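# Move the floor box under a desk into the door tote

## Task

Find the cardboard box sitting on the floor beneath one of the desks and place it inside the tote near the door so that no part of it sticks out past the tote's rim. The robot must not tip over or finish leaning, or the task fails. The box must stay in the tote by itself at the end, without the robot holding it there.

## Robot and tools

Robot: a Hello Robot Stretch 4 with a single arm. It has an omni-wheel base, a lift that rides up a mast, a telescoping arm that reaches forward, a wrist with yaw, pitch and roll, and a two-finger gripper. It stands about 1.6 m tall; the base rim lies within 0.23 m of the base origin. A loose object may occasionally get nudged by something outside the robot.

Frames: the base frame sits on the floor below the base centre, x ahead, y to the left, z upward. hand_pose is reported in this frame and marks a point between the open fingertips; with all wrist joints at 0 its axes line up with the base frame. The printed hand position can be somewhat wrong. The odometry frame is where the base frame was when the scene began; base_odometry counts wheel rotation only, so slipping shows up as travel. Heading is in radians, positive to the left, from -3.142 to 3.142.

Tool execute_actions: argument actions is a list holding one action (or empty, which just reports state and images). An action may contain base, joints or both, plus optional pace and contact_limits; alternatively it contains only end_of_arm. Everything in one action starts at once and may finish at different moments.
- base: exactly one relative move from the current position. translate_m: straight drive in metres, forward positive, -2 to 2. strafe_m: sideways in metres, left positive, -2 to 2. rotate_rad: turn in place in radians, counter-clockwise (left) positive, -3.2 to 3.2. A base move is measured from where the base last reported itself.
- joints: absolute targets, keyed by name, any subset. lift_m 0 to 1.2 (metres of lift height). arm_m 0 to 0.55 (metres of extension). wrist_yaw_rad -1.134 to 4.276 (0 points forward, positive turns left, 3.14 is stowed back; beyond 3.4 the arm may block it). wrist_pitch_rad -1.117 to 4.259 (0 level, 1.57 pointing down). wrist_roll_rad -1.117 to 4.259 (0 keeps fingers level; positive turns clockwise as seen from behind). gripper_m -0.038 to 0.141, the fingertip gap in metres; negative squeezes the tips together. Done-tolerances: lift and arm ±0.004, yaw and roll ±0.02, pitch ±0.05, gripper ±0.004. Joint targets outside range get clipped and the result says so; any other bad value or unknown key rejects the whole call with no motion.
- pace: "slow", "default", "fast" or "max" (base up to 0.1/0.3/0.4/0.6 m/s and 1/2/3/4 rad/s). Above lift_m 0.2 the base is slowed further, down to 0.3 m/s and 1 rad/s at full height.
- contact_limits: only arm_m, 0 (gentlest) to 0.75 (firmest), default 0.5; the arm stops when it pushes harder than that.
- end_of_arm: "enable_torque" re-powers wrist or gripper motors that have shut off; they then hold their current position.
- cameras: list of head_camera, head_left_camera, head_right_camera, wrist_camera or all; omitted/null/["all"] gives all, [] gives none. No action may run past 15 s. Anything left out of an action may still be driving toward an earlier target.

Tool wait: seconds from 0 to 10; commands nothing new and returns state and images. zoom_image: camera name and region [x0, y0, x1, y1] in pixels of that camera's latest full image, origin top-left, at most 504 by 504. read_manual: returns licence texts only. finished_scene: pass the scene number to end the scene; the goal must already hold and keep holding.

Cameras: head_camera looks forward and down from the mast top (turn the base to look around). head_left_camera and head_right_camera are fisheyes beside it, aimed steeper, also showing base and arm. wrist_camera looks along the fingers, tips near the bottom of its picture.

Result lines: base_status and joint_status describe how each motion of the last accepted action ended: done, off_target (resting short and maybe still pushing), contact_stop_at_<key> (hit something; that part goes slack), limit_stop_at_<name> such as own_body or tilt, time_out, torque_fault. After a stop the old target is dropped. If a result reports a stop, later movement, wait and finished_scene calls in the same reply are skipped. on_its_own lists things not commanded in this call; its "held at" is a target, not a position. lidar_m: 12 horizontal distances in metres, 30-degree sectors starting straight ahead and going counter-clockwise (4th left, 7th behind, 10th right); "-" means nothing seen or closer than 0.25 m; it sees from about 0.15 m up, catches table tops, and misses glass and thin legs. wrist_depth_mm: 7x7 grid of median depths, 100 to 2000 mm, starting top-left. turned_by_wheels vs turned_by_imu differing by over about 0.1 rad means a slip or collision. base_tilt in degrees, forward and right positive, with a fixed bias up to 1.5. motor_effort: percent of maximum, bracket = peak of last action; wheel positive turns the base right.

Gripping: command a gap smaller than the object; tighter draws it toward the wrist. Neither gripper_m nor done proves a grasp; a firm squeeze at gripper_m of 0 or more shows in gripper effort. Lift up if fingertips jam on a surface.

Avoid: turning or driving with over 1 kg held and arm_m above 0.2, especially fast; steady pushes or pulls with the gripper high or a high contact limit (tipping). Tilt over 6 degrees triggers limit_stop_at_tilt and the lift, arm and wheels go slack. Pressing the gripper into things can make a wrist motor shut off (torque_fault). Rolling while pitched up can trigger own_body stops. To unfold the wrist at the start, send lift_m 0.4 with wrist_yaw_rad 0. Do not drop, slam or hard-push objects, and release the box so it rests inside the tote unaided.

Each tool is called after "Call:" by a JSON object that holds its "api" and its "payload".

## Session

Call:
{"api": "execute_actions", "payload": {"actions": []}}

Scene clock: 0.00 s.
base_odometry: x=+0.000 y=+0.000 heading=+0.000 (m, m, rad; odometry frame)
turned_by_wheels: +0.000 (rad since the last result)
turned_by_imu: +0.000 (rad since the last result)
base_tilt: forward=-0.3 right=+0.0 (deg)
lidar_m: 1.33 1.00 0.89 0.87 1.07 1.39 2.05 0.89 0.76 0.78 0.96 1.32
base_status: not commanded
joint_positions: lift_m=+0.238 arm_m=+0.000 wrist_yaw_rad=+3.057 wrist_pitch_rad=+0.000 wrist_roll_rad=-0.013 gripper_m=+0.057
joint_status: not commanded
motor_effort: lift_m=+18 arm_m=-1 wrist_yaw_rad=+0 wrist_pitch_rad=-6 wrist_roll_rad=-1 gripper_m=-2 wheel_0=+0 wheel_1=+0 wheel_2=+0 (%)
hand_pose: x=-0.1088 y=+0.1114 z=+0.4164 quat_wxyz=(+0.042, +0.000, -0.006, +0.999) (m; base frame)
wrist_depth_mm: 133 136 - - - 1921 1618 / 108 137 - - - 1921 1618 / 113 138 - - - - 1708 / 134 168 - - - - 1661 / 1008 - - - - - 1661 / 1025 1255 195 1281 198 1281 1255 / 991 917 1042 106 960 917 917
pictures: head_camera, head_left_camera, head_right_camera, wrist_camera
Images, in order (width x height): head_camera 420x560, head_left_camera 420x672, head_right_camera 420x672, wrist_camera 616x392.

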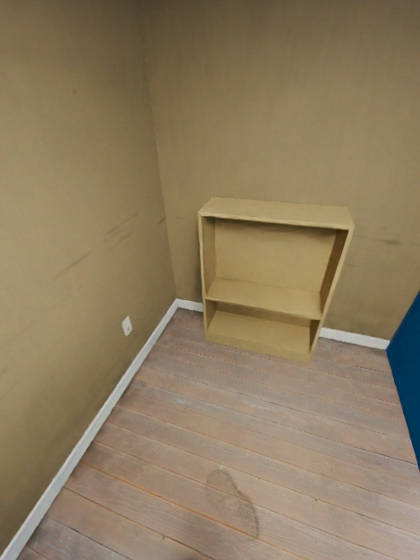

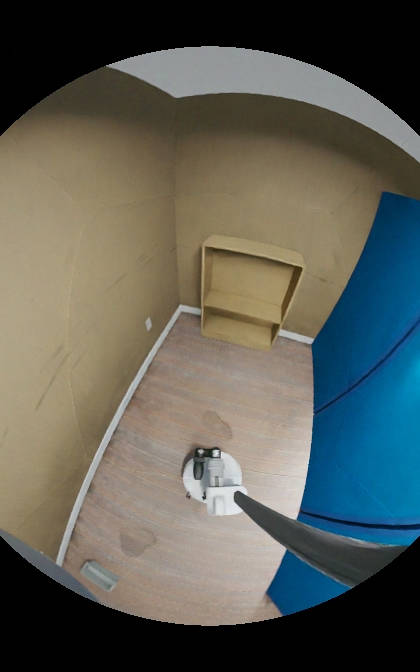

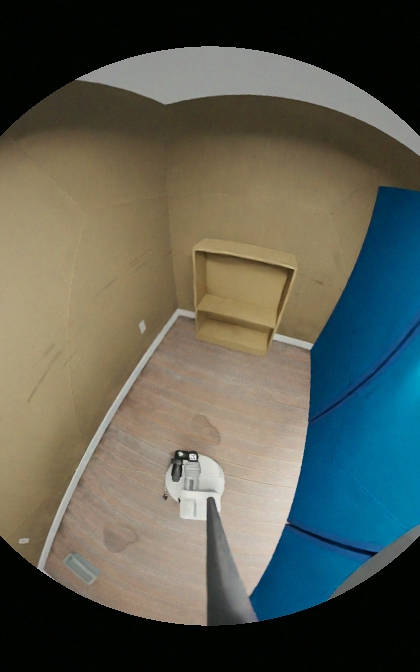

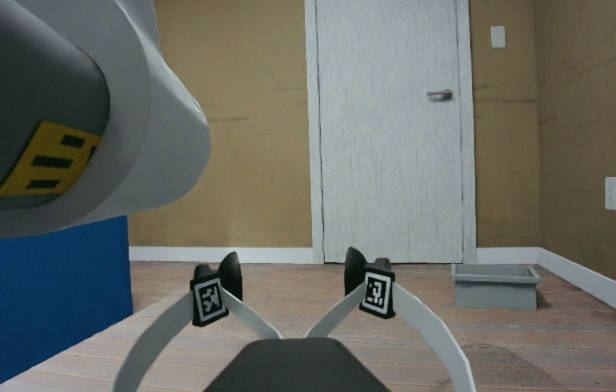

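Call:
{"api": "execute_actions", "payload": {"actions": [{"base":{"rotate_rad":2.9},"joints":{"lift_m":0.4,"wrist_yaw_rad":0},"pace":"fast"}]}}

Scene clock: 3.10 s.
base_odometry: x=+0.000 y=+0.000 heading=+2.900 (m, m, rad; odometry frame)
turned_by_wheels: +2.900 (rad since the last result)
turned_by_imu: +2.871 (rad since the last result)
base_tilt: forward=-0.3 right=+0.1 (deg)
lidar_m: 2.04 1.01 0.79 0.76 0.81 1.25 1.32 1.21 0.92 0.88 0.95 1.38
base_status: done
joint_positions: lift_m=+0.400 arm_m=+0.000 wrist_yaw_rad=+0.000 wrist_pitch_rad=+0.000 wrist_roll_rad=-0.013 gripper_m=+0.057
joint_status: all done
motor_effort: lift_m=+24(27) arm_m=-1(1) wrist_yaw_rad=-1(7) wrist_pitch_rad=-6(7) wrist_roll_rad=+0(0) gripper_m=+0(1) wheel_0=+1(9) wheel_1=+2(9) wheel_2=+2(11) (%)
hand_pose: x=+0.4599 y=-0.0873 z=+0.5778 quat_wxyz=(+1.000, -0.006, +0.000, +0.000) (m; base frame)
wrist_depth_mm: 1863 1808 1808 1756 1756 1756 1281 / 1921 1863 1808 1756 1756 1756 1308 / 1808 1863 1808 1808 1756 1756 1336 / 1863 1863 1808 1863 1808 1756 1336 / 1863 1863 1808 1756 1808 1756 1366 / 1921 1863 195 1661 198 1756 1336 / 1336 1205 1366 105 1255 1060 1182
pictures: head_camera, head_left_camera, head_right_camera, wrist_camera
camera_calibration (this result's frames):
wrist_camera: T_world_to_cam=[[-0.0408931, -0.998707, -0.0301849, -0.056375], [-0.0408509, 0.031856, -0.998657, 0.64674], [0.998328, -0.0396051, -0.0421008, -0.208707], [0, 0, 0, 1]] pos_world=[0.232472, -0.0851706, 0.635383]
Images, in order (width x height): head_camera 420x560, head_left_camera 420x672, head_right_camera 420x672, wrist_camera 616x392.

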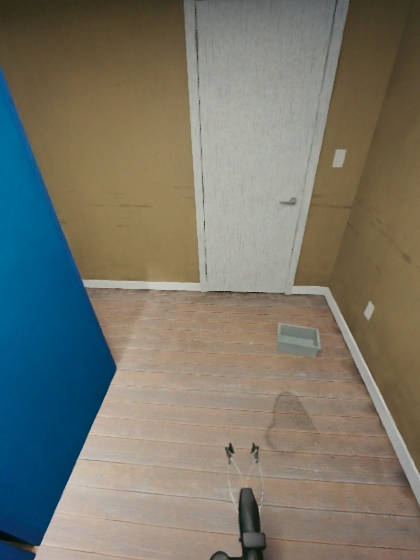

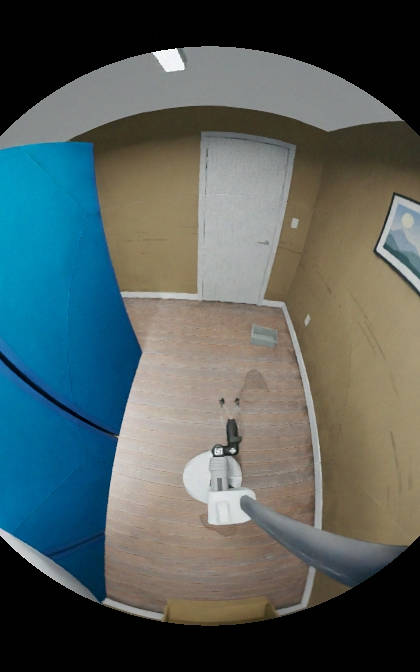

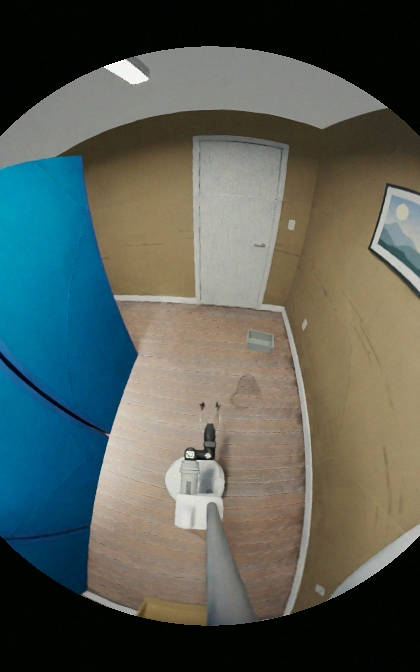

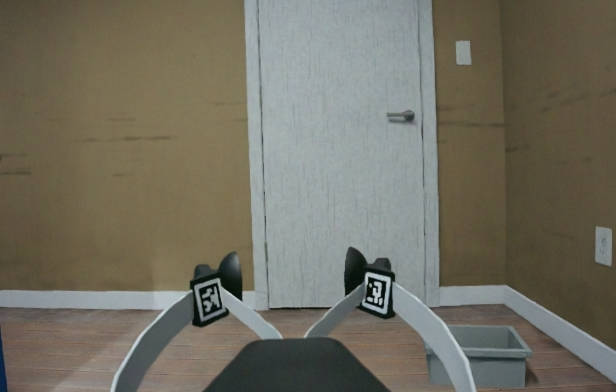

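Call:
{"api": "execute_actions", "payload": {"actions": [{"base":{"rotate_rad":1.52},"joints":{"lift_m":0.2},"pace":"fast"}], "cameras": []}}

Call:
{"api": "execute_actions", "payload": {"actions": [{"base":{"strafe_m":-1.6},"pace":"max"}]}}

Scene clock: 7.10 s.
base_odometry: x=+0.000 y=+0.000 heading=-1.863 (m, m, rad; odometry frame)
turned_by_wheels: +1.520 (rad since the last result)
turned_by_imu: +1.504 (rad since the last result)
base_tilt: forward=-0.4 right=+0.0 (deg)
lidar_m: 0.77 0.82 1.19 1.30 1.23 0.92 0.87 0.94 1.33 2.06 1.11 0.81
base_status: done
joint_positions: lift_m=+0.200 arm_m=+0.000 wrist_yaw_rad=+0.000 wrist_pitch_rad=+0.000 wrist_roll_rad=-0.013 gripper_m=+0.057
joint_status: all done
motor_effort: lift_m=+14(22) arm_m=-1(1) wrist_yaw_rad=+0(0) wrist_pitch_rad=-7(7) wrist_roll_rad=-1(0) gripper_m=-2(3) wheel_0=+0(7) wheel_1=+1(8) wheel_2=+1(8) (%)
hand_pose: x=+0.4599 y=-0.0873 z=+0.3786 quat_wxyz=(+1.000, -0.006, +0.000, +0.000) (m; base frame)
wrist_depth_mm: 559 569 559 559 564 559 564 / 569 564 564 564 564 554 559 / 569 574 574 569 564 564 564 / 574 574 569 574 569 574 569 / 574 574 574 574 574 569 574 / 585 580 196 580 198 574 580 / 585 580 585 106 580 574 580
pictures: none
No camera images: the call's "cameras" was empty. Leave "cameras" out to get every camera's image.

Scene clock: 11.17 s.
base_odometry: x=-1.532 y=+0.460 heading=-1.863 (m, m, rad; odometry frame)
turned_by_wheels: +0.000 (rad since the last result)
turned_by_imu: -0.002 (rad since the last result)
base_tilt: forward=-0.3 right=+0.0 (deg)
lidar_m: 2.09 0.87 1.11 2.93 1.30 0.44 0.42 0.56 0.46 0.41 0.47 0.68
base_status: done
joint_positions: lift_m=+0.200 arm_m=+0.000 wrist_yaw_rad=+0.000 wrist_pitch_rad=+0.000 wrist_roll_rad=-0.013 gripper_m=+0.057
joint_status: not commanded
motor_effort: lift_m=+15(15) arm_m=-1(1) wrist_yaw_rad=+0(0) wrist_pitch_rad=-7(8) wrist_roll_rad=-1(0) gripper_m=-2(3) wheel_0=+1(13) wheel_1=+0(14) wheel_2=+0(2) (%)
hand_pose: x=+0.4599 y=-0.0874 z=+0.3785 quat_wxyz=(+1.000, -0.006, +0.000, +0.000) (m; base frame)
wrist_depth_mm: 809 - - - 1661 842 585 / 778 - - - 1661 854 591 / 778 - - - 1756 866 597 / 768 - - - 1756 878 603 / 768 - - - 1537 891 609 / 759 1182 195 1182 198 878 609 / 759 842 946 105 878 759 609
pictures: head_camera, head_left_camera, head_right_camera, wrist_camera
camera_calibration (this result's frames):
wrist_camera: T_world_to_cam=[[-0.041147, -0.998697, -0.030186, -0.0623474], [-0.0408289, 0.031867, -0.998658, 0.447682], [0.998319, -0.0398593, -0.0420869, -0.217108], [0, 0, 0, 1]] pos_world=[0.232456, -0.0851862, 0.436061]
Images, in order (width x height): head_camera 420x560, head_left_camera 420x672, head_right_camera 420x672, wrist_camera 616x392.

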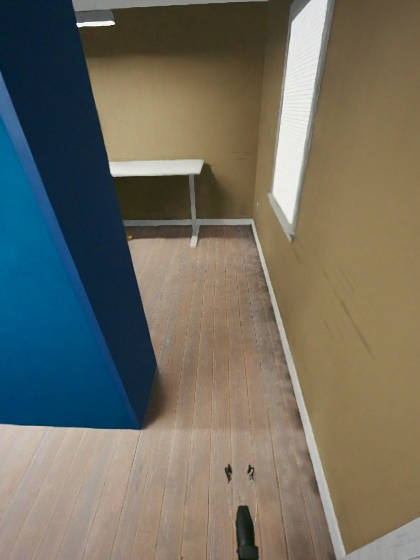

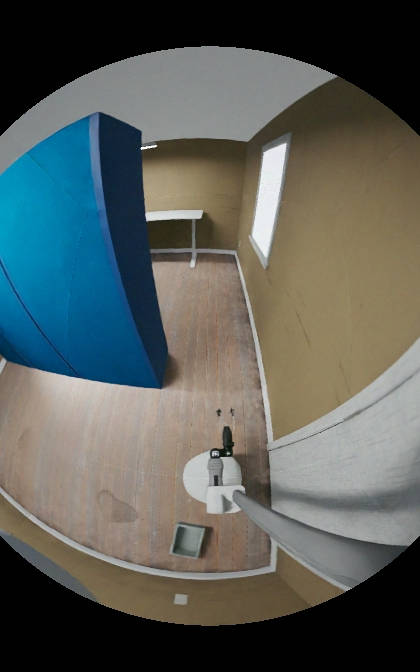

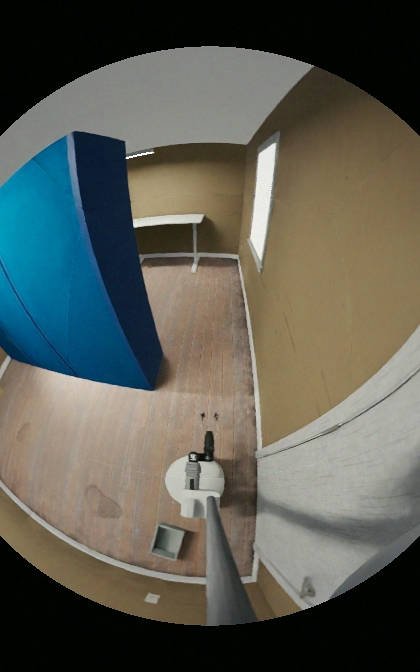

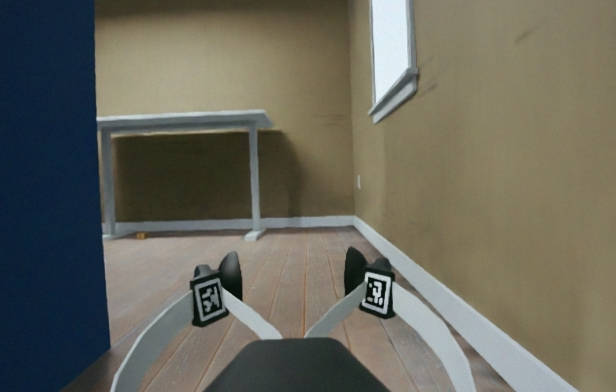

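Call:
{"api": "execute_actions", "payload": {"actions": [{"base":{"translate_m":1.8},"pace":"max"}], "cameras": []}}

Call:
{"api": "execute_actions", "payload": {"actions": [{"base":{"rotate_rad":0.7},"pace":"fast"}]}}

Scene clock: 16.67 s.
base_odometry: x=-2.050 y=-1.264 heading=-1.863 (m, m, rad; odometry frame)
turned_by_wheels: +0.000 (rad since the last result)
turned_by_imu: -0.005 (rad since the last result)
base_tilt: forward=-0.3 right=+0.0 (deg)
lidar_m: 1.18 1.21 1.76 2.10 0.80 0.69 1.82 0.72 0.51 0.46 0.52 0.76
base_status: done
joint_positions: lift_m=+0.200 arm_m=+0.000 wrist_yaw_rad=+0.000 wrist_pitch_rad=+0.000 wrist_roll_rad=-0.013 gripper_m=+0.057
joint_status: not commanded
motor_effort: lift_m=+16(16) arm_m=-1(0) wrist_yaw_rad=+0(0) wrist_pitch_rad=-7(7) wrist_roll_rad=+1(1) gripper_m=-2(2) wheel_0=-1(8) wheel_1=-3(7) wheel_2=+0(15) (%)
hand_pose: x=+0.4599 y=-0.0874 z=+0.3785 quat_wxyz=(+1.000, -0.006, +0.000, +0.000) (m; base frame)
wrist_depth_mm: 1118 1182 1366 1708 1708 946 647 / 1756 1708 1708 1708 1756 960 661 / 1708 1708 1756 1708 1708 976 676 / 1708 1708 1756 1708 1708 991 676 / 1708 1708 1756 1756 1661 991 683 / 1308 1308 195 1182 198 976 683 / 917 842 946 106 866 788 668
pictures: none
No camera images: the call's "cameras" was empty. Leave "cameras" out to get every camera's image.

Scene clock: 17.90 s.
base_odometry: x=-2.050 y=-1.264 heading=-1.163 (m, m, rad; odometry frame)
turned_by_wheels: +0.700 (rad since the last result)
turned_by_imu: +0.693 (rad since the last result)
base_tilt: forward=-0.5 right=+0.0 (deg)
lidar_m: 1.34 2.42 1.32 0.68 0.72 1.20 0.63 0.49 0.49 0.53 0.98 1.16
base_status: done
joint_positions: lift_m=+0.200 arm_m=+0.000 wrist_yaw_rad=+0.000 wrist_pitch_rad=+0.000 wrist_roll_rad=-0.013 gripper_m=+0.057
joint_status: not commanded
motor_effort: lift_m=+16(16) arm_m=-1(1) wrist_yaw_rad=+1(0) wrist_pitch_rad=-7(6) wrist_roll_rad=+0(0) gripper_m=-1(3) wheel_0=+0(7) wheel_1=+2(10) wheel_2=+2(10) (%)
hand_pose: x=+0.4599 y=-0.0874 z=+0.3785 quat_wxyz=(+1.000, -0.006, +0.000, +0.000) (m; base frame)
wrist_depth_mm: - - - 1397 1205 1160 1281 / - - 1863 1808 1708 1576 1397 / - - - - 1921 1618 1397 / - - - - 1808 1618 1430 / - - - - 1808 1618 1397 / 1336 1308 196 1182 198 1118 1098 / 904 854 946 106 866 831 842
pictures: head_camera, head_left_camera, head_right_camera, wrist_camera
camera_calibration (this result's frames):
wrist_camera: T_world_to_cam=[[-0.0412635, -0.998692, -0.0301862, -0.0623274], [-0.0408251, 0.031872, -0.998658, 0.447677], [0.998314, -0.0399757, -0.0420868, -0.217109], [0, 0, 0, 1]] pos_world=[0.232448, -0.0851933, 0.436057]
Images, in order (width x height): head_camera 420x560, head_left_camera 420x672, head_right_camera 420x672, wrist_camera 616x392.

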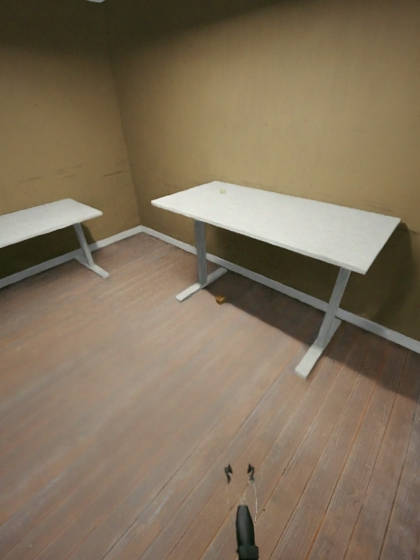

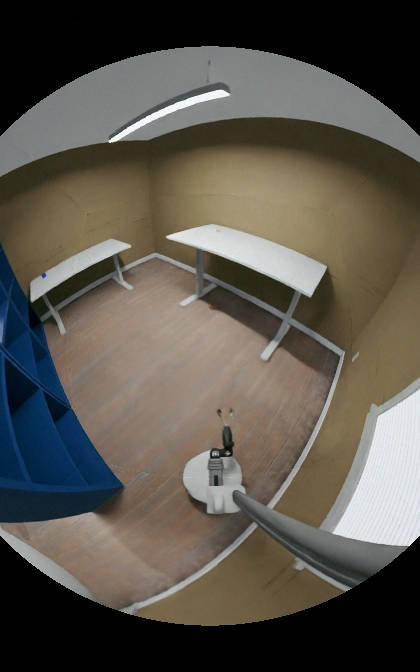

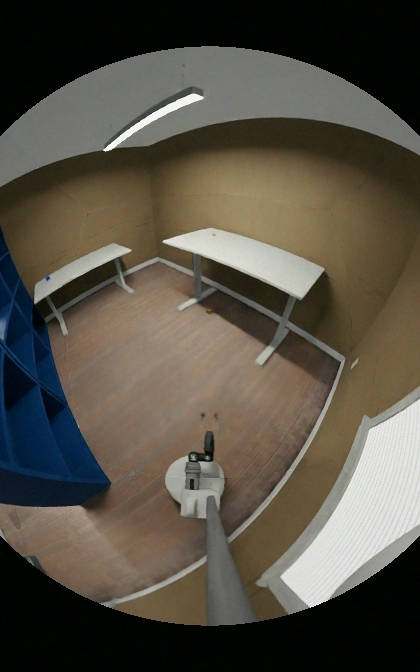

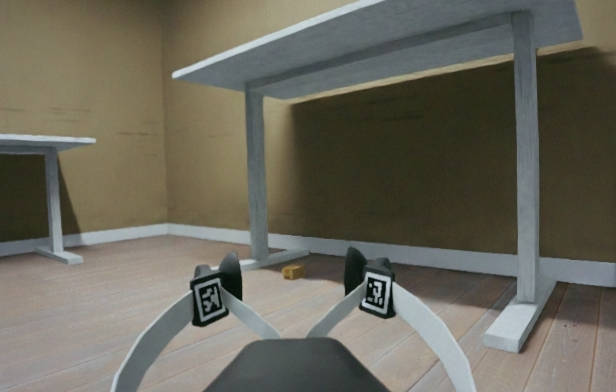

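Call:
{"api": "execute_actions", "payload": {"actions": [{"base":{"translate_m":1.0},"joints":{"wrist_pitch_rad":0.5,"gripper_m":0.12,"arm_m":0.1},"pace":"max"}], "cameras": ["head_camera","wrist_camera"]}}

Scene clock: 22.40 s.
base_odometry: x=-1.653 y=-2.181 heading=-1.163 (m, m, rad; odometry frame)
turned_by_wheels: +0.000 (rad since the last result)
turned_by_imu: -0.003 (rad since the last result)
base_tilt: forward=-0.3 right=+0.0 (deg)
lidar_m: 0.45 0.77 1.74 1.61 1.30 1.29 1.43 1.16 1.16 0.50 0.41 0.42
base_status: done
joint_positions: lift_m=+0.200 arm_m=+0.099 wrist_yaw_rad=+0.000 wrist_pitch_rad=+0.502 wrist_roll_rad=-0.013 gripper_m=+0.120
joint_status: all done
motor_effort: lift_m=+16(15) arm_m=+5(4) wrist_yaw_rad=+0(1) wrist_pitch_rad=-6(5) wrist_roll_rad=+0(0) gripper_m=+2(1) wheel_0=+0(8) wheel_1=-2(6) wheel_2=+0(16) (%)
hand_pose: x=+0.5230 y=-0.0874 z=+0.2397 quat_wxyz=(+0.969, -0.006, +0.248, +0.002) (m; base frame)
wrist_depth_mm: 1863 1661 1205 1078 931 798 715 / 1576 1499 854 1160 976 842 750 / 1025 1008 891 991 960 878 788 / 759 741 759 723 750 759 750 / 609 615 615 609 609 603 597 / 512 480 477 512 477 500 500 / 442 433 452 105 449 430 433
pictures: head_camera, wrist_camera
camera_calibration (this result's frames):
wrist_camera: T_world_to_cam=[[-0.0506767, -0.998693, -0.0065879, -0.0646444], [-0.516273, 0.0318427, -0.855832, 0.526047], [0.854924, -0.0399696, -0.517212, -0.097087], [0, 0, 0, 1]] pos_world=[0.35131, -0.0851912, 0.399568]
Images, in order (width x height): head_camera 420x560, wrist_camera 616x392.

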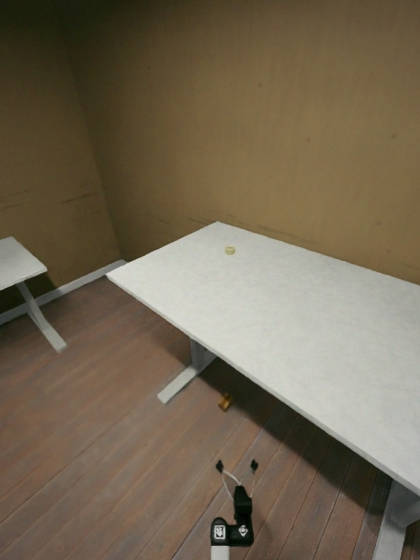

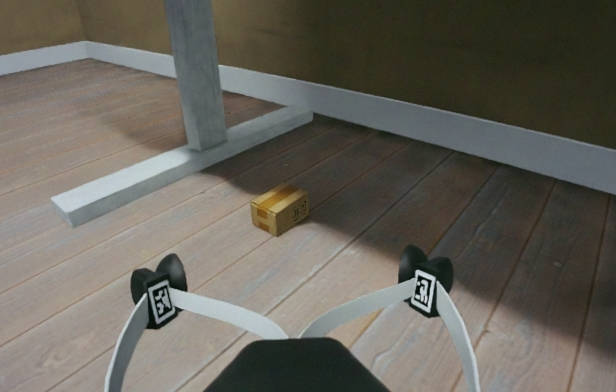

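Call:
{"api": "execute_actions", "payload": {"actions": [{"base":{"translate_m":0.2},"joints":{"wrist_pitch_rad":1.57,"wrist_yaw_rad":0.83,"wrist_roll_rad":1.28,"arm_m":0.495,"lift_m":0.27},"pace":"fast"}], "cameras": ["head_left_camera","wrist_camera"]}}

Scene clock: 26.57 s.
base_odometry: x=-1.574 y=-2.365 heading=-1.163 (m, m, rad; odometry frame)
turned_by_wheels: +0.000 (rad since the last result)
turned_by_imu: -0.001 (rad since the last result)
base_tilt: forward=-0.3 right=+0.1 (deg)
lidar_m: 0.33 0.51 1.62 1.77 1.46 1.43 1.59 1.30 0.66 0.32 0.27 0.26
base_status: done
joint_positions: lift_m=+0.270 arm_m=+0.494 wrist_yaw_rad=+0.830 wrist_pitch_rad=+1.570 wrist_roll_rad=+1.280 gripper_m=+0.120
joint_status: all done
motor_effort: lift_m=+24(26) arm_m=+5(6) wrist_yaw_rad=+0(7) wrist_pitch_rad=+1(6) wrist_roll_rad=+1(6) gripper_m=+3(1) wheel_0=+0(7) wheel_1=+0(8) wheel_2=+2(11) (%)
hand_pose: x=+0.7298 y=-0.0587 z=+0.1593 quat_wxyz=(+0.690, +0.158, +0.689, -0.157) (m; base frame)
wrist_depth_mm: 359 368 368 375 377 382 384 / 364 368 373 377 379 384 387 / 368 370 373 379 384 387 387 / 370 375 377 377 387 389 389 / 373 375 377 334 387 389 394 / 375 377 379 384 387 394 397 / 377 379 384 106 392 394 397
pictures: head_left_camera, wrist_camera
camera_calibration (this result's frames):
wrist_camera: T_world_to_cam=[[-0.472424, -0.880454, 0.0402124, 0.281199], [-0.879669, 0.473854, 0.0405433, 0.711465], [-0.0547514, -0.01622, -0.998368, 0.427586], [0, 0, 0, 1]] pos_world=[0.78211, -0.0826121, 0.386736]
Images, in order (width x height): head_left_camera 420x672, wrist_camera 616x392.

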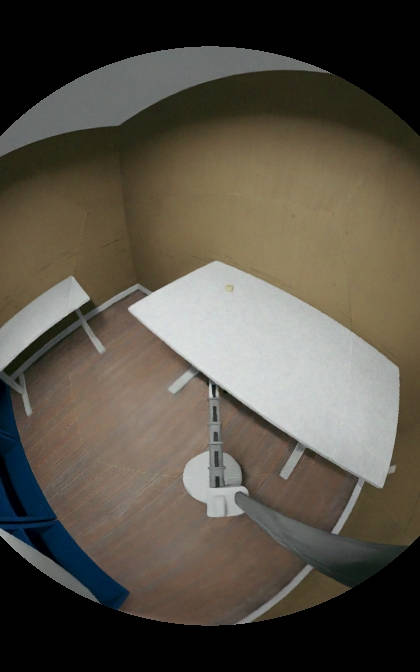

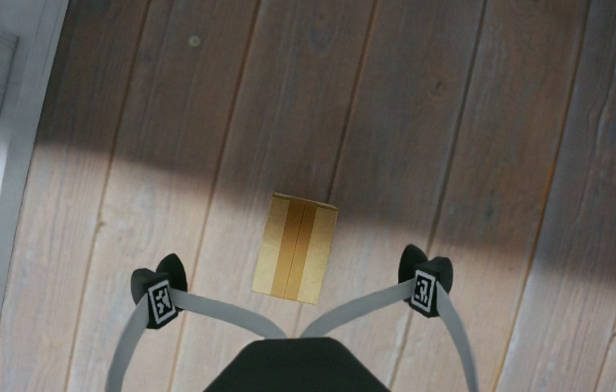

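Call:
{"api": "execute_actions", "payload": {"actions": [{"joints":{"wrist_roll_rad":1.48,"lift_m":0.145}}], "cameras": ["wrist_camera"]}}

Scene clock: 29.10 s.
base_odometry: x=-1.574 y=-2.365 heading=-1.163 (m, m, rad; odometry frame)
turned_by_wheels: +0.000 (rad since the last result)
turned_by_imu: +0.000 (rad since the last result)
base_tilt: forward=-0.3 right=+0.0 (deg)
lidar_m: 0.30 0.51 1.61 1.76 1.47 1.44 1.58 1.30 0.64 0.32 0.27 0.25
base_status: not commanded
joint_positions: lift_m=+0.145 arm_m=+0.494 wrist_yaw_rad=+0.830 wrist_pitch_rad=+1.570 wrist_roll_rad=+1.480 gripper_m=+0.120
joint_status: all done
motor_effort: lift_m=+14(23) arm_m=+5(5) wrist_yaw_rad=+0(0) wrist_pitch_rad=+1(1) wrist_roll_rad=+1(8) gripper_m=-1(1) wheel_0=+0(0) wheel_1=+0(0) wheel_2=+2(2) (%)
hand_pose: x=+0.7298 y=-0.0587 z=+0.0352 quat_wxyz=(+0.670, +0.226, +0.670, -0.225) (m; base frame)
wrist_depth_mm: 246 248 250 253 255 257 259 / 248 250 252 254 257 259 262 / 249 251 254 255 258 260 263 / 250 252 254 255 259 263 264 / 250 253 255 209 259 264 266 / 253 254 209 210 262 266 267 / 254 256 258 106 265 267 270
pictures: wrist_camera
camera_calibration (this result's frames):
wrist_camera: T_world_to_cam=[[-0.637897, -0.769072, 0.0401795, 0.413498], [-0.768007, 0.639143, 0.0407666, 0.644712], [-0.0570329, -0.00485316, -0.998361, 0.30599], [0, 0, 0, 1]] pos_world=[0.776364, -0.0925687, 0.262591]
Images, in order (width x height): wrist_camera 616x392.

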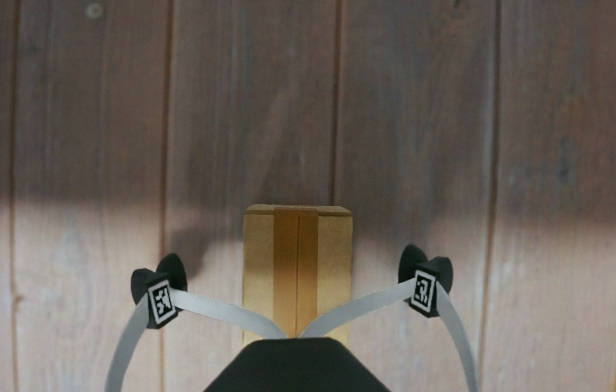

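Call:
{"api": "execute_actions", "payload": {"actions": [{"joints":{"gripper_m":0.02}}], "cameras": []}}

Call:
{"api": "execute_actions", "payload": {"actions": [{"joints":{"lift_m":0.2}}], "cameras": []}}

Call:
{"api": "execute_actions", "payload": {"actions": [{"base":{"translate_m":-1.2},"joints":{"lift_m":0.4,"arm_m":0.15},"pace":"fast"}], "cameras": ["wrist_camera"]}}

Scene clock: 32.00 s.
base_odometry: x=-1.574 y=-2.365 heading=-1.163 (m, m, rad; odometry frame)
turned_by_wheels: +0.000 (rad since the last result)
turned_by_imu: +0.000 (rad since the last result)
base_tilt: forward=-0.3 right=+0.1 (deg)
lidar_m: 0.31 0.49 1.63 1.77 1.46 1.46 1.56 1.31 0.67 0.33 0.28 0.25
base_status: not commanded
joint_positions: lift_m=+0.145 arm_m=+0.494 wrist_yaw_rad=+0.830 wrist_pitch_rad=+1.570 wrist_roll_rad=+1.480 gripper_m=+0.020
joint_status: all done
motor_effort: lift_m=+14(14) arm_m=+5(5) wrist_yaw_rad=+0(0) wrist_pitch_rad=+1(1) wrist_roll_rad=+2(1) gripper_m=-16(16) wheel_0=+0(0) wheel_1=+0(0) wheel_2=+2(2) (%)
hand_pose: x=+0.7298 y=-0.0588 z=+0.0352 quat_wxyz=(+0.670, +0.226, +0.670, -0.225) (m; base frame)
wrist_depth_mm: 246 248 251 253 255 257 260 / 247 249 252 254 255 258 260 / 248 250 252 255 257 262 263 / 249 252 255 256 259 263 264 / 250 253 255 196 260 263 266 / 252 254 195 197 186 265 268 / 254 256 258 105 264 267 270
pictures: none
No camera images: the call's "cameras" was empty. Leave "cameras" out to get every camera's image.

Scene clock: 33.13 s.
base_odometry: x=-1.574 y=-2.365 heading=-1.163 (m, m, rad; odometry frame)
turned_by_wheels: +0.000 (rad since the last result)
turned_by_imu: +0.000 (rad since the last result)
base_tilt: forward=-0.3 right=+0.1 (deg)
lidar_m: 0.31 0.51 1.64 1.75 1.46 1.44 1.58 1.32 0.66 0.33 0.27 0.25
base_status: not commanded
joint_positions: lift_m=+0.200 arm_m=+0.494 wrist_yaw_rad=+0.830 wrist_pitch_rad=+1.570 wrist_roll_rad=+1.480 gripper_m=+0.020
joint_status: all done
motor_effort: lift_m=+25(25) arm_m=+5(5) wrist_yaw_rad=+1(0) wrist_pitch_rad=+1(1) wrist_roll_rad=+2(1) gripper_m=-16(16) wheel_0=+0(0) wheel_1=+0(0) wheel_2=+2(2) (%)
hand_pose: x=+0.7298 y=-0.0588 z=+0.0892 quat_wxyz=(+0.670, +0.226, +0.670, -0.225) (m; base frame)
wrist_depth_mm: 297 300 303 304 309 312 314 / 298 301 304 306 309 312 317 / 300 303 306 309 312 314 319 / 303 306 307 309 312 317 320 / 304 307 309 196 315 319 320 / 304 307 196 197 186 320 322 / 307 310 312 106 320 324 325
pictures: none
No camera images: the call's "cameras" was empty. Leave "cameras" out to get every camera's image.

Scene clock: 37.50 s.
base_odometry: x=-2.050 y=-1.264 heading=-1.163 (m, m, rad; odometry frame)
turned_by_wheels: +0.000 (rad since the last result)
turned_by_imu: +0.003 (rad since the last result)
base_tilt: forward=-0.4 right=+0.0 (deg)
lidar_m: 1.34 2.41 1.31 0.70 0.76 1.19 0.63 0.49 0.50 0.55 1.00 1.17
base_status: done
joint_positions: lift_m=+0.400 arm_m=+0.151 wrist_yaw_rad=+0.830 wrist_pitch_rad=+1.570 wrist_roll_rad=+1.480 gripper_m=+0.020
joint_status: all done
motor_effort: lift_m=+25(26) arm_m=-5(8) wrist_yaw_rad=+0(0) wrist_pitch_rad=-1(1) wrist_roll_rad=+2(1) gripper_m=-16(17) wheel_0=+1(7) wheel_1=+2(5) wheel_2=+0(11) (%)
hand_pose: x=+0.3864 y=-0.0589 z=+0.2893 quat_wxyz=(+0.670, +0.226, +0.670, -0.226) (m; base frame)
wrist_depth_mm: 488 492 496 504 504 512 517 / 492 496 496 500 512 512 521 / 492 500 504 508 512 517 525 / 496 500 504 508 517 521 525 / 500 504 508 196 517 530 525 / 500 504 196 197 186 530 530 / 508 504 512 106 455 375 535
pictures: wrist_camera
camera_calibration (this result's frames):
wrist_camera: T_world_to_cam=[[-0.638174, -0.768817, 0.0406719, 0.184112], [-0.767752, 0.639447, 0.0407897, 0.370595], [-0.0573674, -0.00519499, -0.99834, 0.540205], [0, 0, 0, 1]] pos_world=[0.43301, -0.0926209, 0.516703]
Images, in order (width x height): wrist_camera 616x392.

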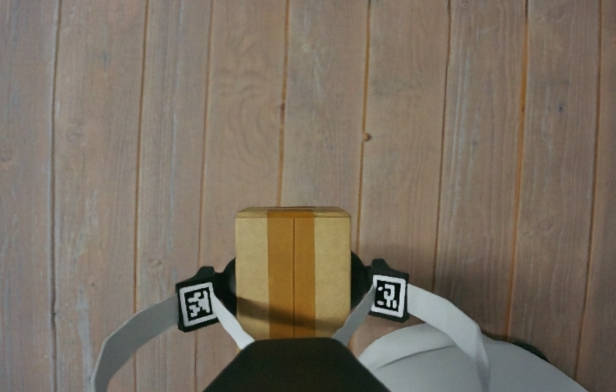

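Call:
{"api": "execute_actions", "payload": {"actions": [{"base":{"rotate_rad":2.47},"joints":{"wrist_yaw_rad":0,"wrist_roll_rad":0,"arm_m":0.1}}], "cameras": []}}

Call:
{"api": "execute_actions", "payload": {"actions": [{"base":{"translate_m":1.7},"pace":"max"}]}}

Scene clock: 40.97 s.
base_odometry: x=-2.050 y=-1.264 heading=+1.308 (m, m, rad; odometry frame)
turned_by_wheels: +2.470 (rad since the last result)
turned_by_imu: +2.445 (rad since the last result)
base_tilt: forward=-0.3 right=+0.1 (deg)
lidar_m: 1.64 0.71 0.47 0.47 0.52 0.75 1.21 1.23 1.84 1.90 0.76 0.68
base_status: done
joint_positions: lift_m=+0.400 arm_m=+0.101 wrist_yaw_rad=+0.000 wrist_pitch_rad=+1.570 wrist_roll_rad=+0.000 gripper_m=+0.020
joint_status: all done
motor_effort: lift_m=+24(25) arm_m=-5(6) wrist_yaw_rad=+0(6) wrist_pitch_rad=+1(0) wrist_roll_rad=+0(3) gripper_m=-17(15) wheel_0=+1(8) wheel_1=+1(7) wheel_2=+0(10) (%)
hand_pose: x=+0.2721 y=-0.0874 z=+0.2893 quat_wxyz=(+0.707, +0.000, +0.707, +0.000) (m; base frame)
wrist_depth_mm: 492 492 496 504 504 512 512 / 496 500 500 504 512 517 517 / 492 504 504 508 512 517 521 / 496 504 504 512 517 517 525 / 500 504 508 196 517 521 530 / 504 508 195 198 185 521 530 / 508 304 303 106 521 530 535
pictures: none
No camera images: the call's "cameras" was empty. Leave "cameras" out to get every camera's image.

Scene clock: 45.67 s.
base_odometry: x=-1.608 y=+0.378 heading=+1.308 (m, m, rad; odometry frame)
turned_by_wheels: +0.000 (rad since the last result)
turned_by_imu: -0.004 (rad since the last result)
base_tilt: forward=-0.3 right=+0.1 (deg)
lidar_m: 0.55 0.54 0.41 0.37 0.40 0.66 2.40 0.78 1.00 2.99 1.41 0.50
base_status: done
joint_positions: lift_m=+0.400 arm_m=+0.101 wrist_yaw_rad=+0.000 wrist_pitch_rad=+1.570 wrist_roll_rad=+0.000 gripper_m=+0.020
joint_status: not commanded
motor_effort: lift_m=+24(25) arm_m=-5(5) wrist_yaw_rad=-1(1) wrist_pitch_rad=+1(1) wrist_roll_rad=+0(1) gripper_m=-16(18) wheel_0=+1(7) wheel_1=-1(9) wheel_2=+1(16) (%)
hand_pose: x=+0.2720 y=-0.0874 z=+0.2893 quat_wxyz=(+0.707, +0.000, +0.707, +0.000) (m; base frame)
wrist_depth_mm: 488 496 496 500 488 512 512 / 492 496 500 508 508 517 525 / 496 500 504 504 512 517 521 / 500 504 512 504 517 521 525 / 500 504 508 196 517 521 530 / 508 504 195 197 186 530 535 / 504 304 304 106 525 530 535
pictures: head_camera, head_left_camera, head_right_camera, wrist_camera
camera_calibration (this result's frames):
wrist_camera: T_world_to_cam=[[-0.0431765, -0.998215, 0.0412683, -0.0928946], [-0.998198, 0.0448251, 0.0398948, 0.31201], [-0.0416734, -0.0394715, -0.998351, 0.526252], [0, 0, 0, 1]] pos_world=[0.329368, -0.0859427, 0.51677]
Images, in order (width x height): head_camera 420x560, head_left_camera 420x672, head_right_camera 420x672, wrist_camera 616x392.

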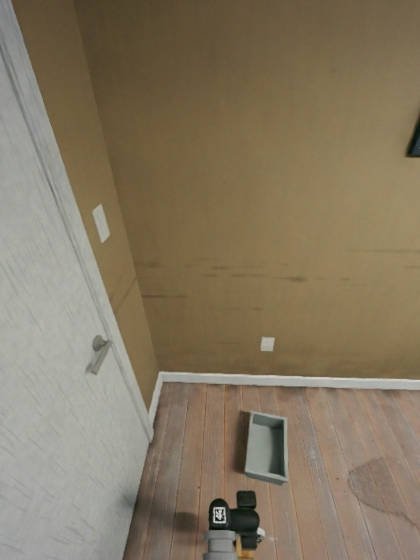

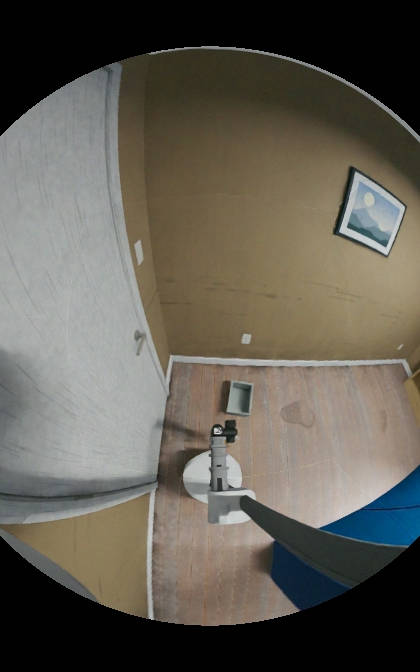

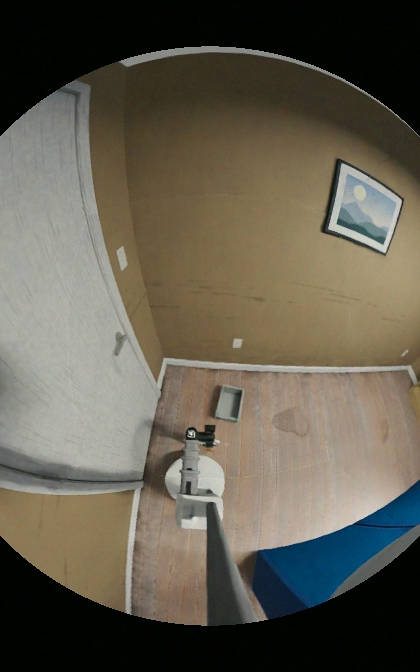

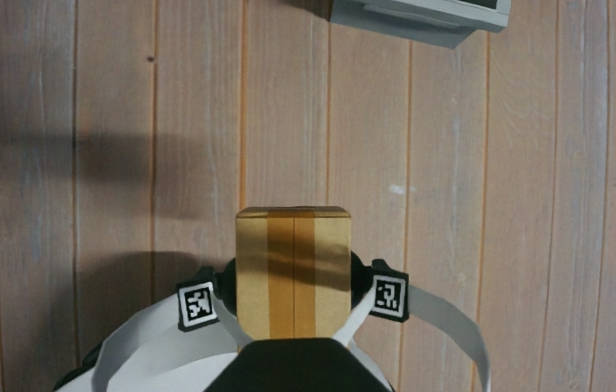

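Call:
{"api": "execute_actions", "payload": {"actions": [{"base":{"rotate_rad":-0.23},"joints":{"arm_m":0.51}}], "cameras": ["head_camera","wrist_camera"]}}

Scene clock: 49.07 s.
base_odometry: x=-1.608 y=+0.378 heading=+1.078 (m, m, rad; odometry frame)
turned_by_wheels: -0.230 (rad since the last result)
turned_by_imu: -0.228 (rad since the last result)
base_tilt: forward=-0.3 right=+0.1 (deg)
lidar_m: 0.55 0.65 0.46 0.38 0.39 0.52 1.05 0.89 0.80 1.57 1.82 0.54
base_status: done
joint_positions: lift_m=+0.400 arm_m=+0.509 wrist_yaw_rad=+0.000 wrist_pitch_rad=+1.570 wrist_roll_rad=+0.000 gripper_m=+0.020
joint_status: all done
motor_effort: lift_m=+24(24) arm_m=+5(5) wrist_yaw_rad=+0(0) wrist_pitch_rad=+0(0) wrist_roll_rad=+0(1) gripper_m=-15(16) wheel_0=+2(5) wheel_1=-1(6) wheel_2=+0(6) (%)
hand_pose: x=+0.6803 y=-0.0874 z=+0.2893 quat_wxyz=(+0.707, +0.000, +0.707, +0.000) (m; base frame)
wrist_depth_mm: 488 492 500 500 504 508 517 / 488 496 500 473 504 512 517 / 492 496 500 504 508 512 521 / 496 500 504 504 512 517 521 / 504 504 392 196 508 521 525 / 504 508 195 197 186 525 530 / 504 508 512 105 521 530 530
pictures: head_camera, wrist_camera
camera_calibration (this result's frames):
wrist_camera: T_world_to_cam=[[-0.0429143, -0.998226, 0.0412687, -0.0754452], [-0.99821, 0.044563, 0.0398978, 0.719557], [-0.0416661, -0.0394827, -0.998351, 0.543261], [0, 0, 0, 1]] pos_world=[0.737667, -0.0859276, 0.51677]
Images, in order (width x height): head_camera 420x560, wrist_camera 616x392.

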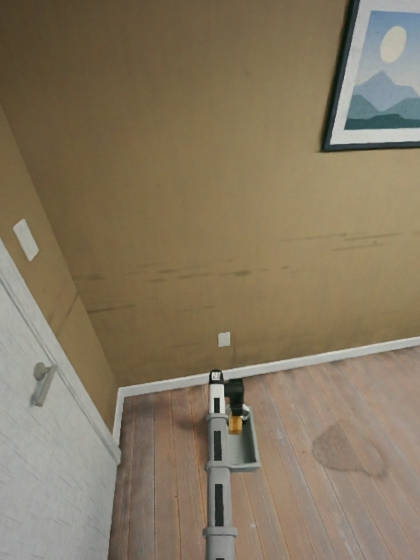

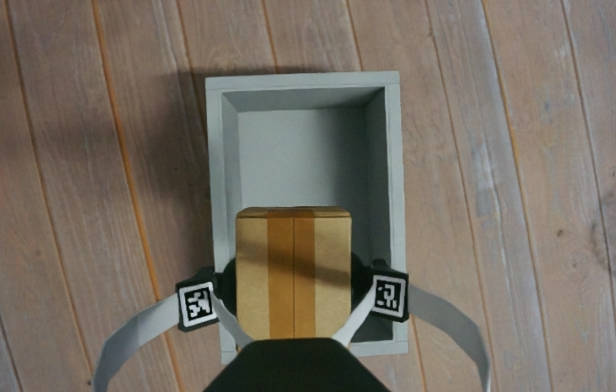

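Call:
{"api": "execute_actions", "payload": {"actions": [{"joints":{"arm_m":0.53,"wrist_roll_rad":1.55,"lift_m":0.33}}], "cameras": []}}

Call:
{"api": "execute_actions", "payload": {"actions": [{"joints":{"lift_m":0.162}}], "cameras": ["wrist_camera"]}}

Call:
{"api": "execute_actions", "payload": {"actions": [{"joints":{"gripper_m":0.1}}], "cameras": []}}

Call:
{"api": "execute_actions", "payload": {"actions": [{"joints":{"lift_m":0.35},"pace":"fast"}], "cameras": ["wrist_camera"]}}

Scene clock: 52.17 s.
base_odometry: x=-1.608 y=+0.378 heading=+1.078 (m, m, rad; odometry frame)
turned_by_wheels: +0.000 (rad since the last result)
turned_by_imu: +0.000 (rad since the last result)
base_tilt: forward=-0.3 right=+0.1 (deg)
lidar_m: 0.55 0.63 0.43 0.38 0.37 0.49 1.05 0.92 0.84 1.56 1.85 0.56
base_status: not commanded
joint_positions: lift_m=+0.330 arm_m=+0.529 wrist_yaw_rad=+0.000 wrist_pitch_rad=+1.570 wrist_roll_rad=+1.550 gripper_m=+0.020
joint_status: all done
motor_effort: lift_m=+14(24) arm_m=+5(6) wrist_yaw_rad=+0(0) wrist_pitch_rad=+0(1) wrist_roll_rad=+1(1) gripper_m=-15(18) wheel_0=+2(2) wheel_1=-1(1) wheel_2=+0(0) (%)
hand_pose: x=+0.7002 y=-0.0874 z=+0.2201 quat_wxyz=(+0.505, +0.495, +0.505, -0.494) (m; base frame)
wrist_depth_mm: 421 427 433 433 439 445 449 / 424 430 433 436 442 445 449 / 424 342 368 389 392 445 452 / 427 370 433 436 439 452 459 / 427 402 433 196 442 452 455 / 433 330 196 197 185 455 459 / 433 436 442 106 452 459 462
pictures: none
No camera images: the call's "cameras" was empty. Leave "cameras" out to get every camera's image.

Scene clock: 53.93 s.
base_odometry: x=-1.608 y=+0.378 heading=+1.078 (m, m, rad; odometry frame)
turned_by_wheels: +0.000 (rad since the last result)
turned_by_imu: +0.000 (rad since the last result)
base_tilt: forward=-0.3 right=+0.0 (deg)
lidar_m: 0.56 0.64 0.44 0.39 0.37 0.52 1.02 0.90 0.82 1.59 1.86 0.55
base_status: not commanded
joint_positions: lift_m=+0.162 arm_m=+0.529 wrist_yaw_rad=+0.000 wrist_pitch_rad=+1.570 wrist_roll_rad=+1.550 gripper_m=+0.020
joint_status: all done
motor_effort: lift_m=+14(14) arm_m=+5(5) wrist_yaw_rad=+0(0) wrist_pitch_rad=+0(0) wrist_roll_rad=+2(2) gripper_m=-13(17) wheel_0=+2(2) wheel_1=-1(1) wheel_2=+0(0) (%)
hand_pose: x=+0.7002 y=-0.0874 z=+0.0521 quat_wxyz=(+0.505, +0.495, +0.505, -0.494) (m; base frame)
wrist_depth_mm: 262 265 266 270 271 274 278 / 150 156 163 167 169 170 170 / 202 264 267 270 273 264 196 / 200 267 268 270 274 265 197 / 199 268 270 196 274 266 198 / 196 259 196 198 186 250 198 / 199 243 259 106 270 235 198
pictures: wrist_camera
camera_calibration (this result's frames):
wrist_camera: T_world_to_cam=[[-0.998941, 0.0216161, 0.0406097, 0.693834], [0.0232752, 0.998895, 0.0408356, 0.117011], [-0.0396821, 0.0417376, -0.99834, 0.313022], [0, 0, 0, 1]] pos_world=[0.702797, -0.144945, 0.279548]
Images, in order (width x height): wrist_camera 616x392.

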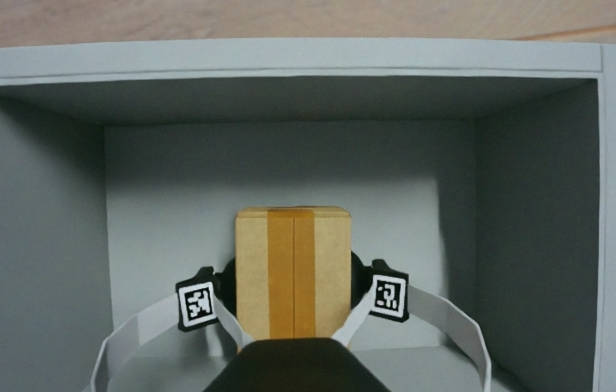

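Scene clock: 55.57 s.
base_odometry: x=-1.608 y=+0.378 heading=+1.078 (m, m, rad; odometry frame)
turned_by_wheels: +0.000 (rad since the last result)
turned_by_imu: +0.000 (rad since the last result)
base_tilt: forward=-0.4 right=+0.1 (deg)
lidar_m: 0.56 0.64 0.44 0.35 0.38 0.51 1.01 0.88 0.82 1.56 1.86 0.56
base_status: not commanded
joint_positions: lift_m=+0.162 arm_m=+0.529 wrist_yaw_rad=+0.000 wrist_pitch_rad=+1.570 wrist_roll_rad=+1.550 gripper_m=+0.100
joint_status: all done
motor_effort: lift_m=+14(14) arm_m=+5(5) wrist_yaw_rad=-1(0) wrist_pitch_rad=+0(1) wrist_roll_rad=+1(2) gripper_m=+0(16) wheel_0=+2(2) wheel_1=-1(1) wheel_2=+0(0) (%)
hand_pose: x=+0.7002 y=-0.0874 z=+0.0521 quat_wxyz=(+0.505, +0.495, +0.505, -0.494) (m; base frame)
wrist_depth_mm: 263 264 266 270 271 276 278 / 150 156 163 166 168 170 169 / 201 264 267 271 273 262 196 / 200 266 268 271 273 265 197 / 198 267 268 223 274 266 198 / 196 258 223 224 276 251 198 / 199 243 271 106 268 235 197
pictures: none
No camera images: the call's "cameras" was empty. Leave "cameras" out to get every camera's image.

Scene clock: 57.07 s.
base_odometry: x=-1.608 y=+0.378 heading=+1.078 (m, m, rad; odometry frame)
turned_by_wheels: +0.000 (rad since the last result)
turned_by_imu: +0.000 (rad since the last result)
base_tilt: forward=-0.3 right=+0.0 (deg)
lidar_m: 0.53 0.65 0.44 0.37 0.38 0.53 1.05 0.88 0.78 1.57 1.88 0.55
base_status: not commanded
joint_positions: lift_m=+0.350 arm_m=+0.529 wrist_yaw_rad=+0.000 wrist_pitch_rad=+1.570 wrist_roll_rad=+1.550 gripper_m=+0.100
joint_status: all done
motor_effort: lift_m=+24(26) arm_m=+5(5) wrist_yaw_rad=+0(0) wrist_pitch_rad=+0(0) wrist_roll_rad=+2(1) gripper_m=-1(2) wheel_0=+2(2) wheel_1=-1(1) wheel_2=+0(1) (%)
hand_pose: x=+0.7002 y=-0.0874 z=+0.2393 quat_wxyz=(+0.505, +0.495, +0.505, -0.494) (m; base frame)
wrist_depth_mm: 439 445 449 455 455 462 466 / 442 445 452 455 462 466 469 / 445 445 449 387 392 469 473 / 449 410 452 455 462 466 473 / 449 402 455 410 442 473 477 / 449 340 342 377 347 473 480 / 452 455 462 106 473 480 480
pictures: wrist_camera
camera_calibration (this result's frames):
wrist_camera: T_world_to_cam=[[-0.998941, 0.0216201, 0.0406096, 0.686238], [0.0232792, 0.998895, 0.0408356, 0.109365], [-0.0396819, 0.0417378, -0.99834, 0.499892], [0, 0, 0, 1]] pos_world=[0.702802, -0.144945, 0.466729]
Images, in order (width x height): wrist_camera 616x392.

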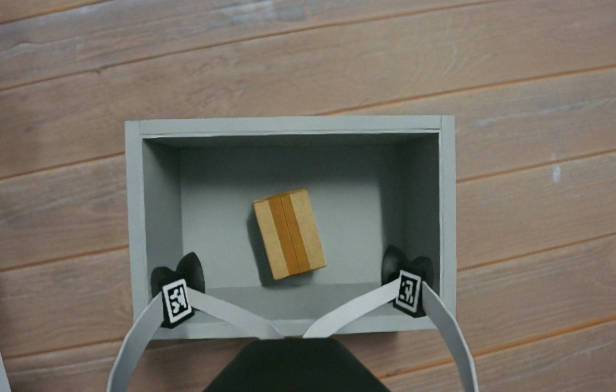

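Call:
{"api": "finished_scene", "payload": {"scene": 1}}

The scene is finished: the task was done.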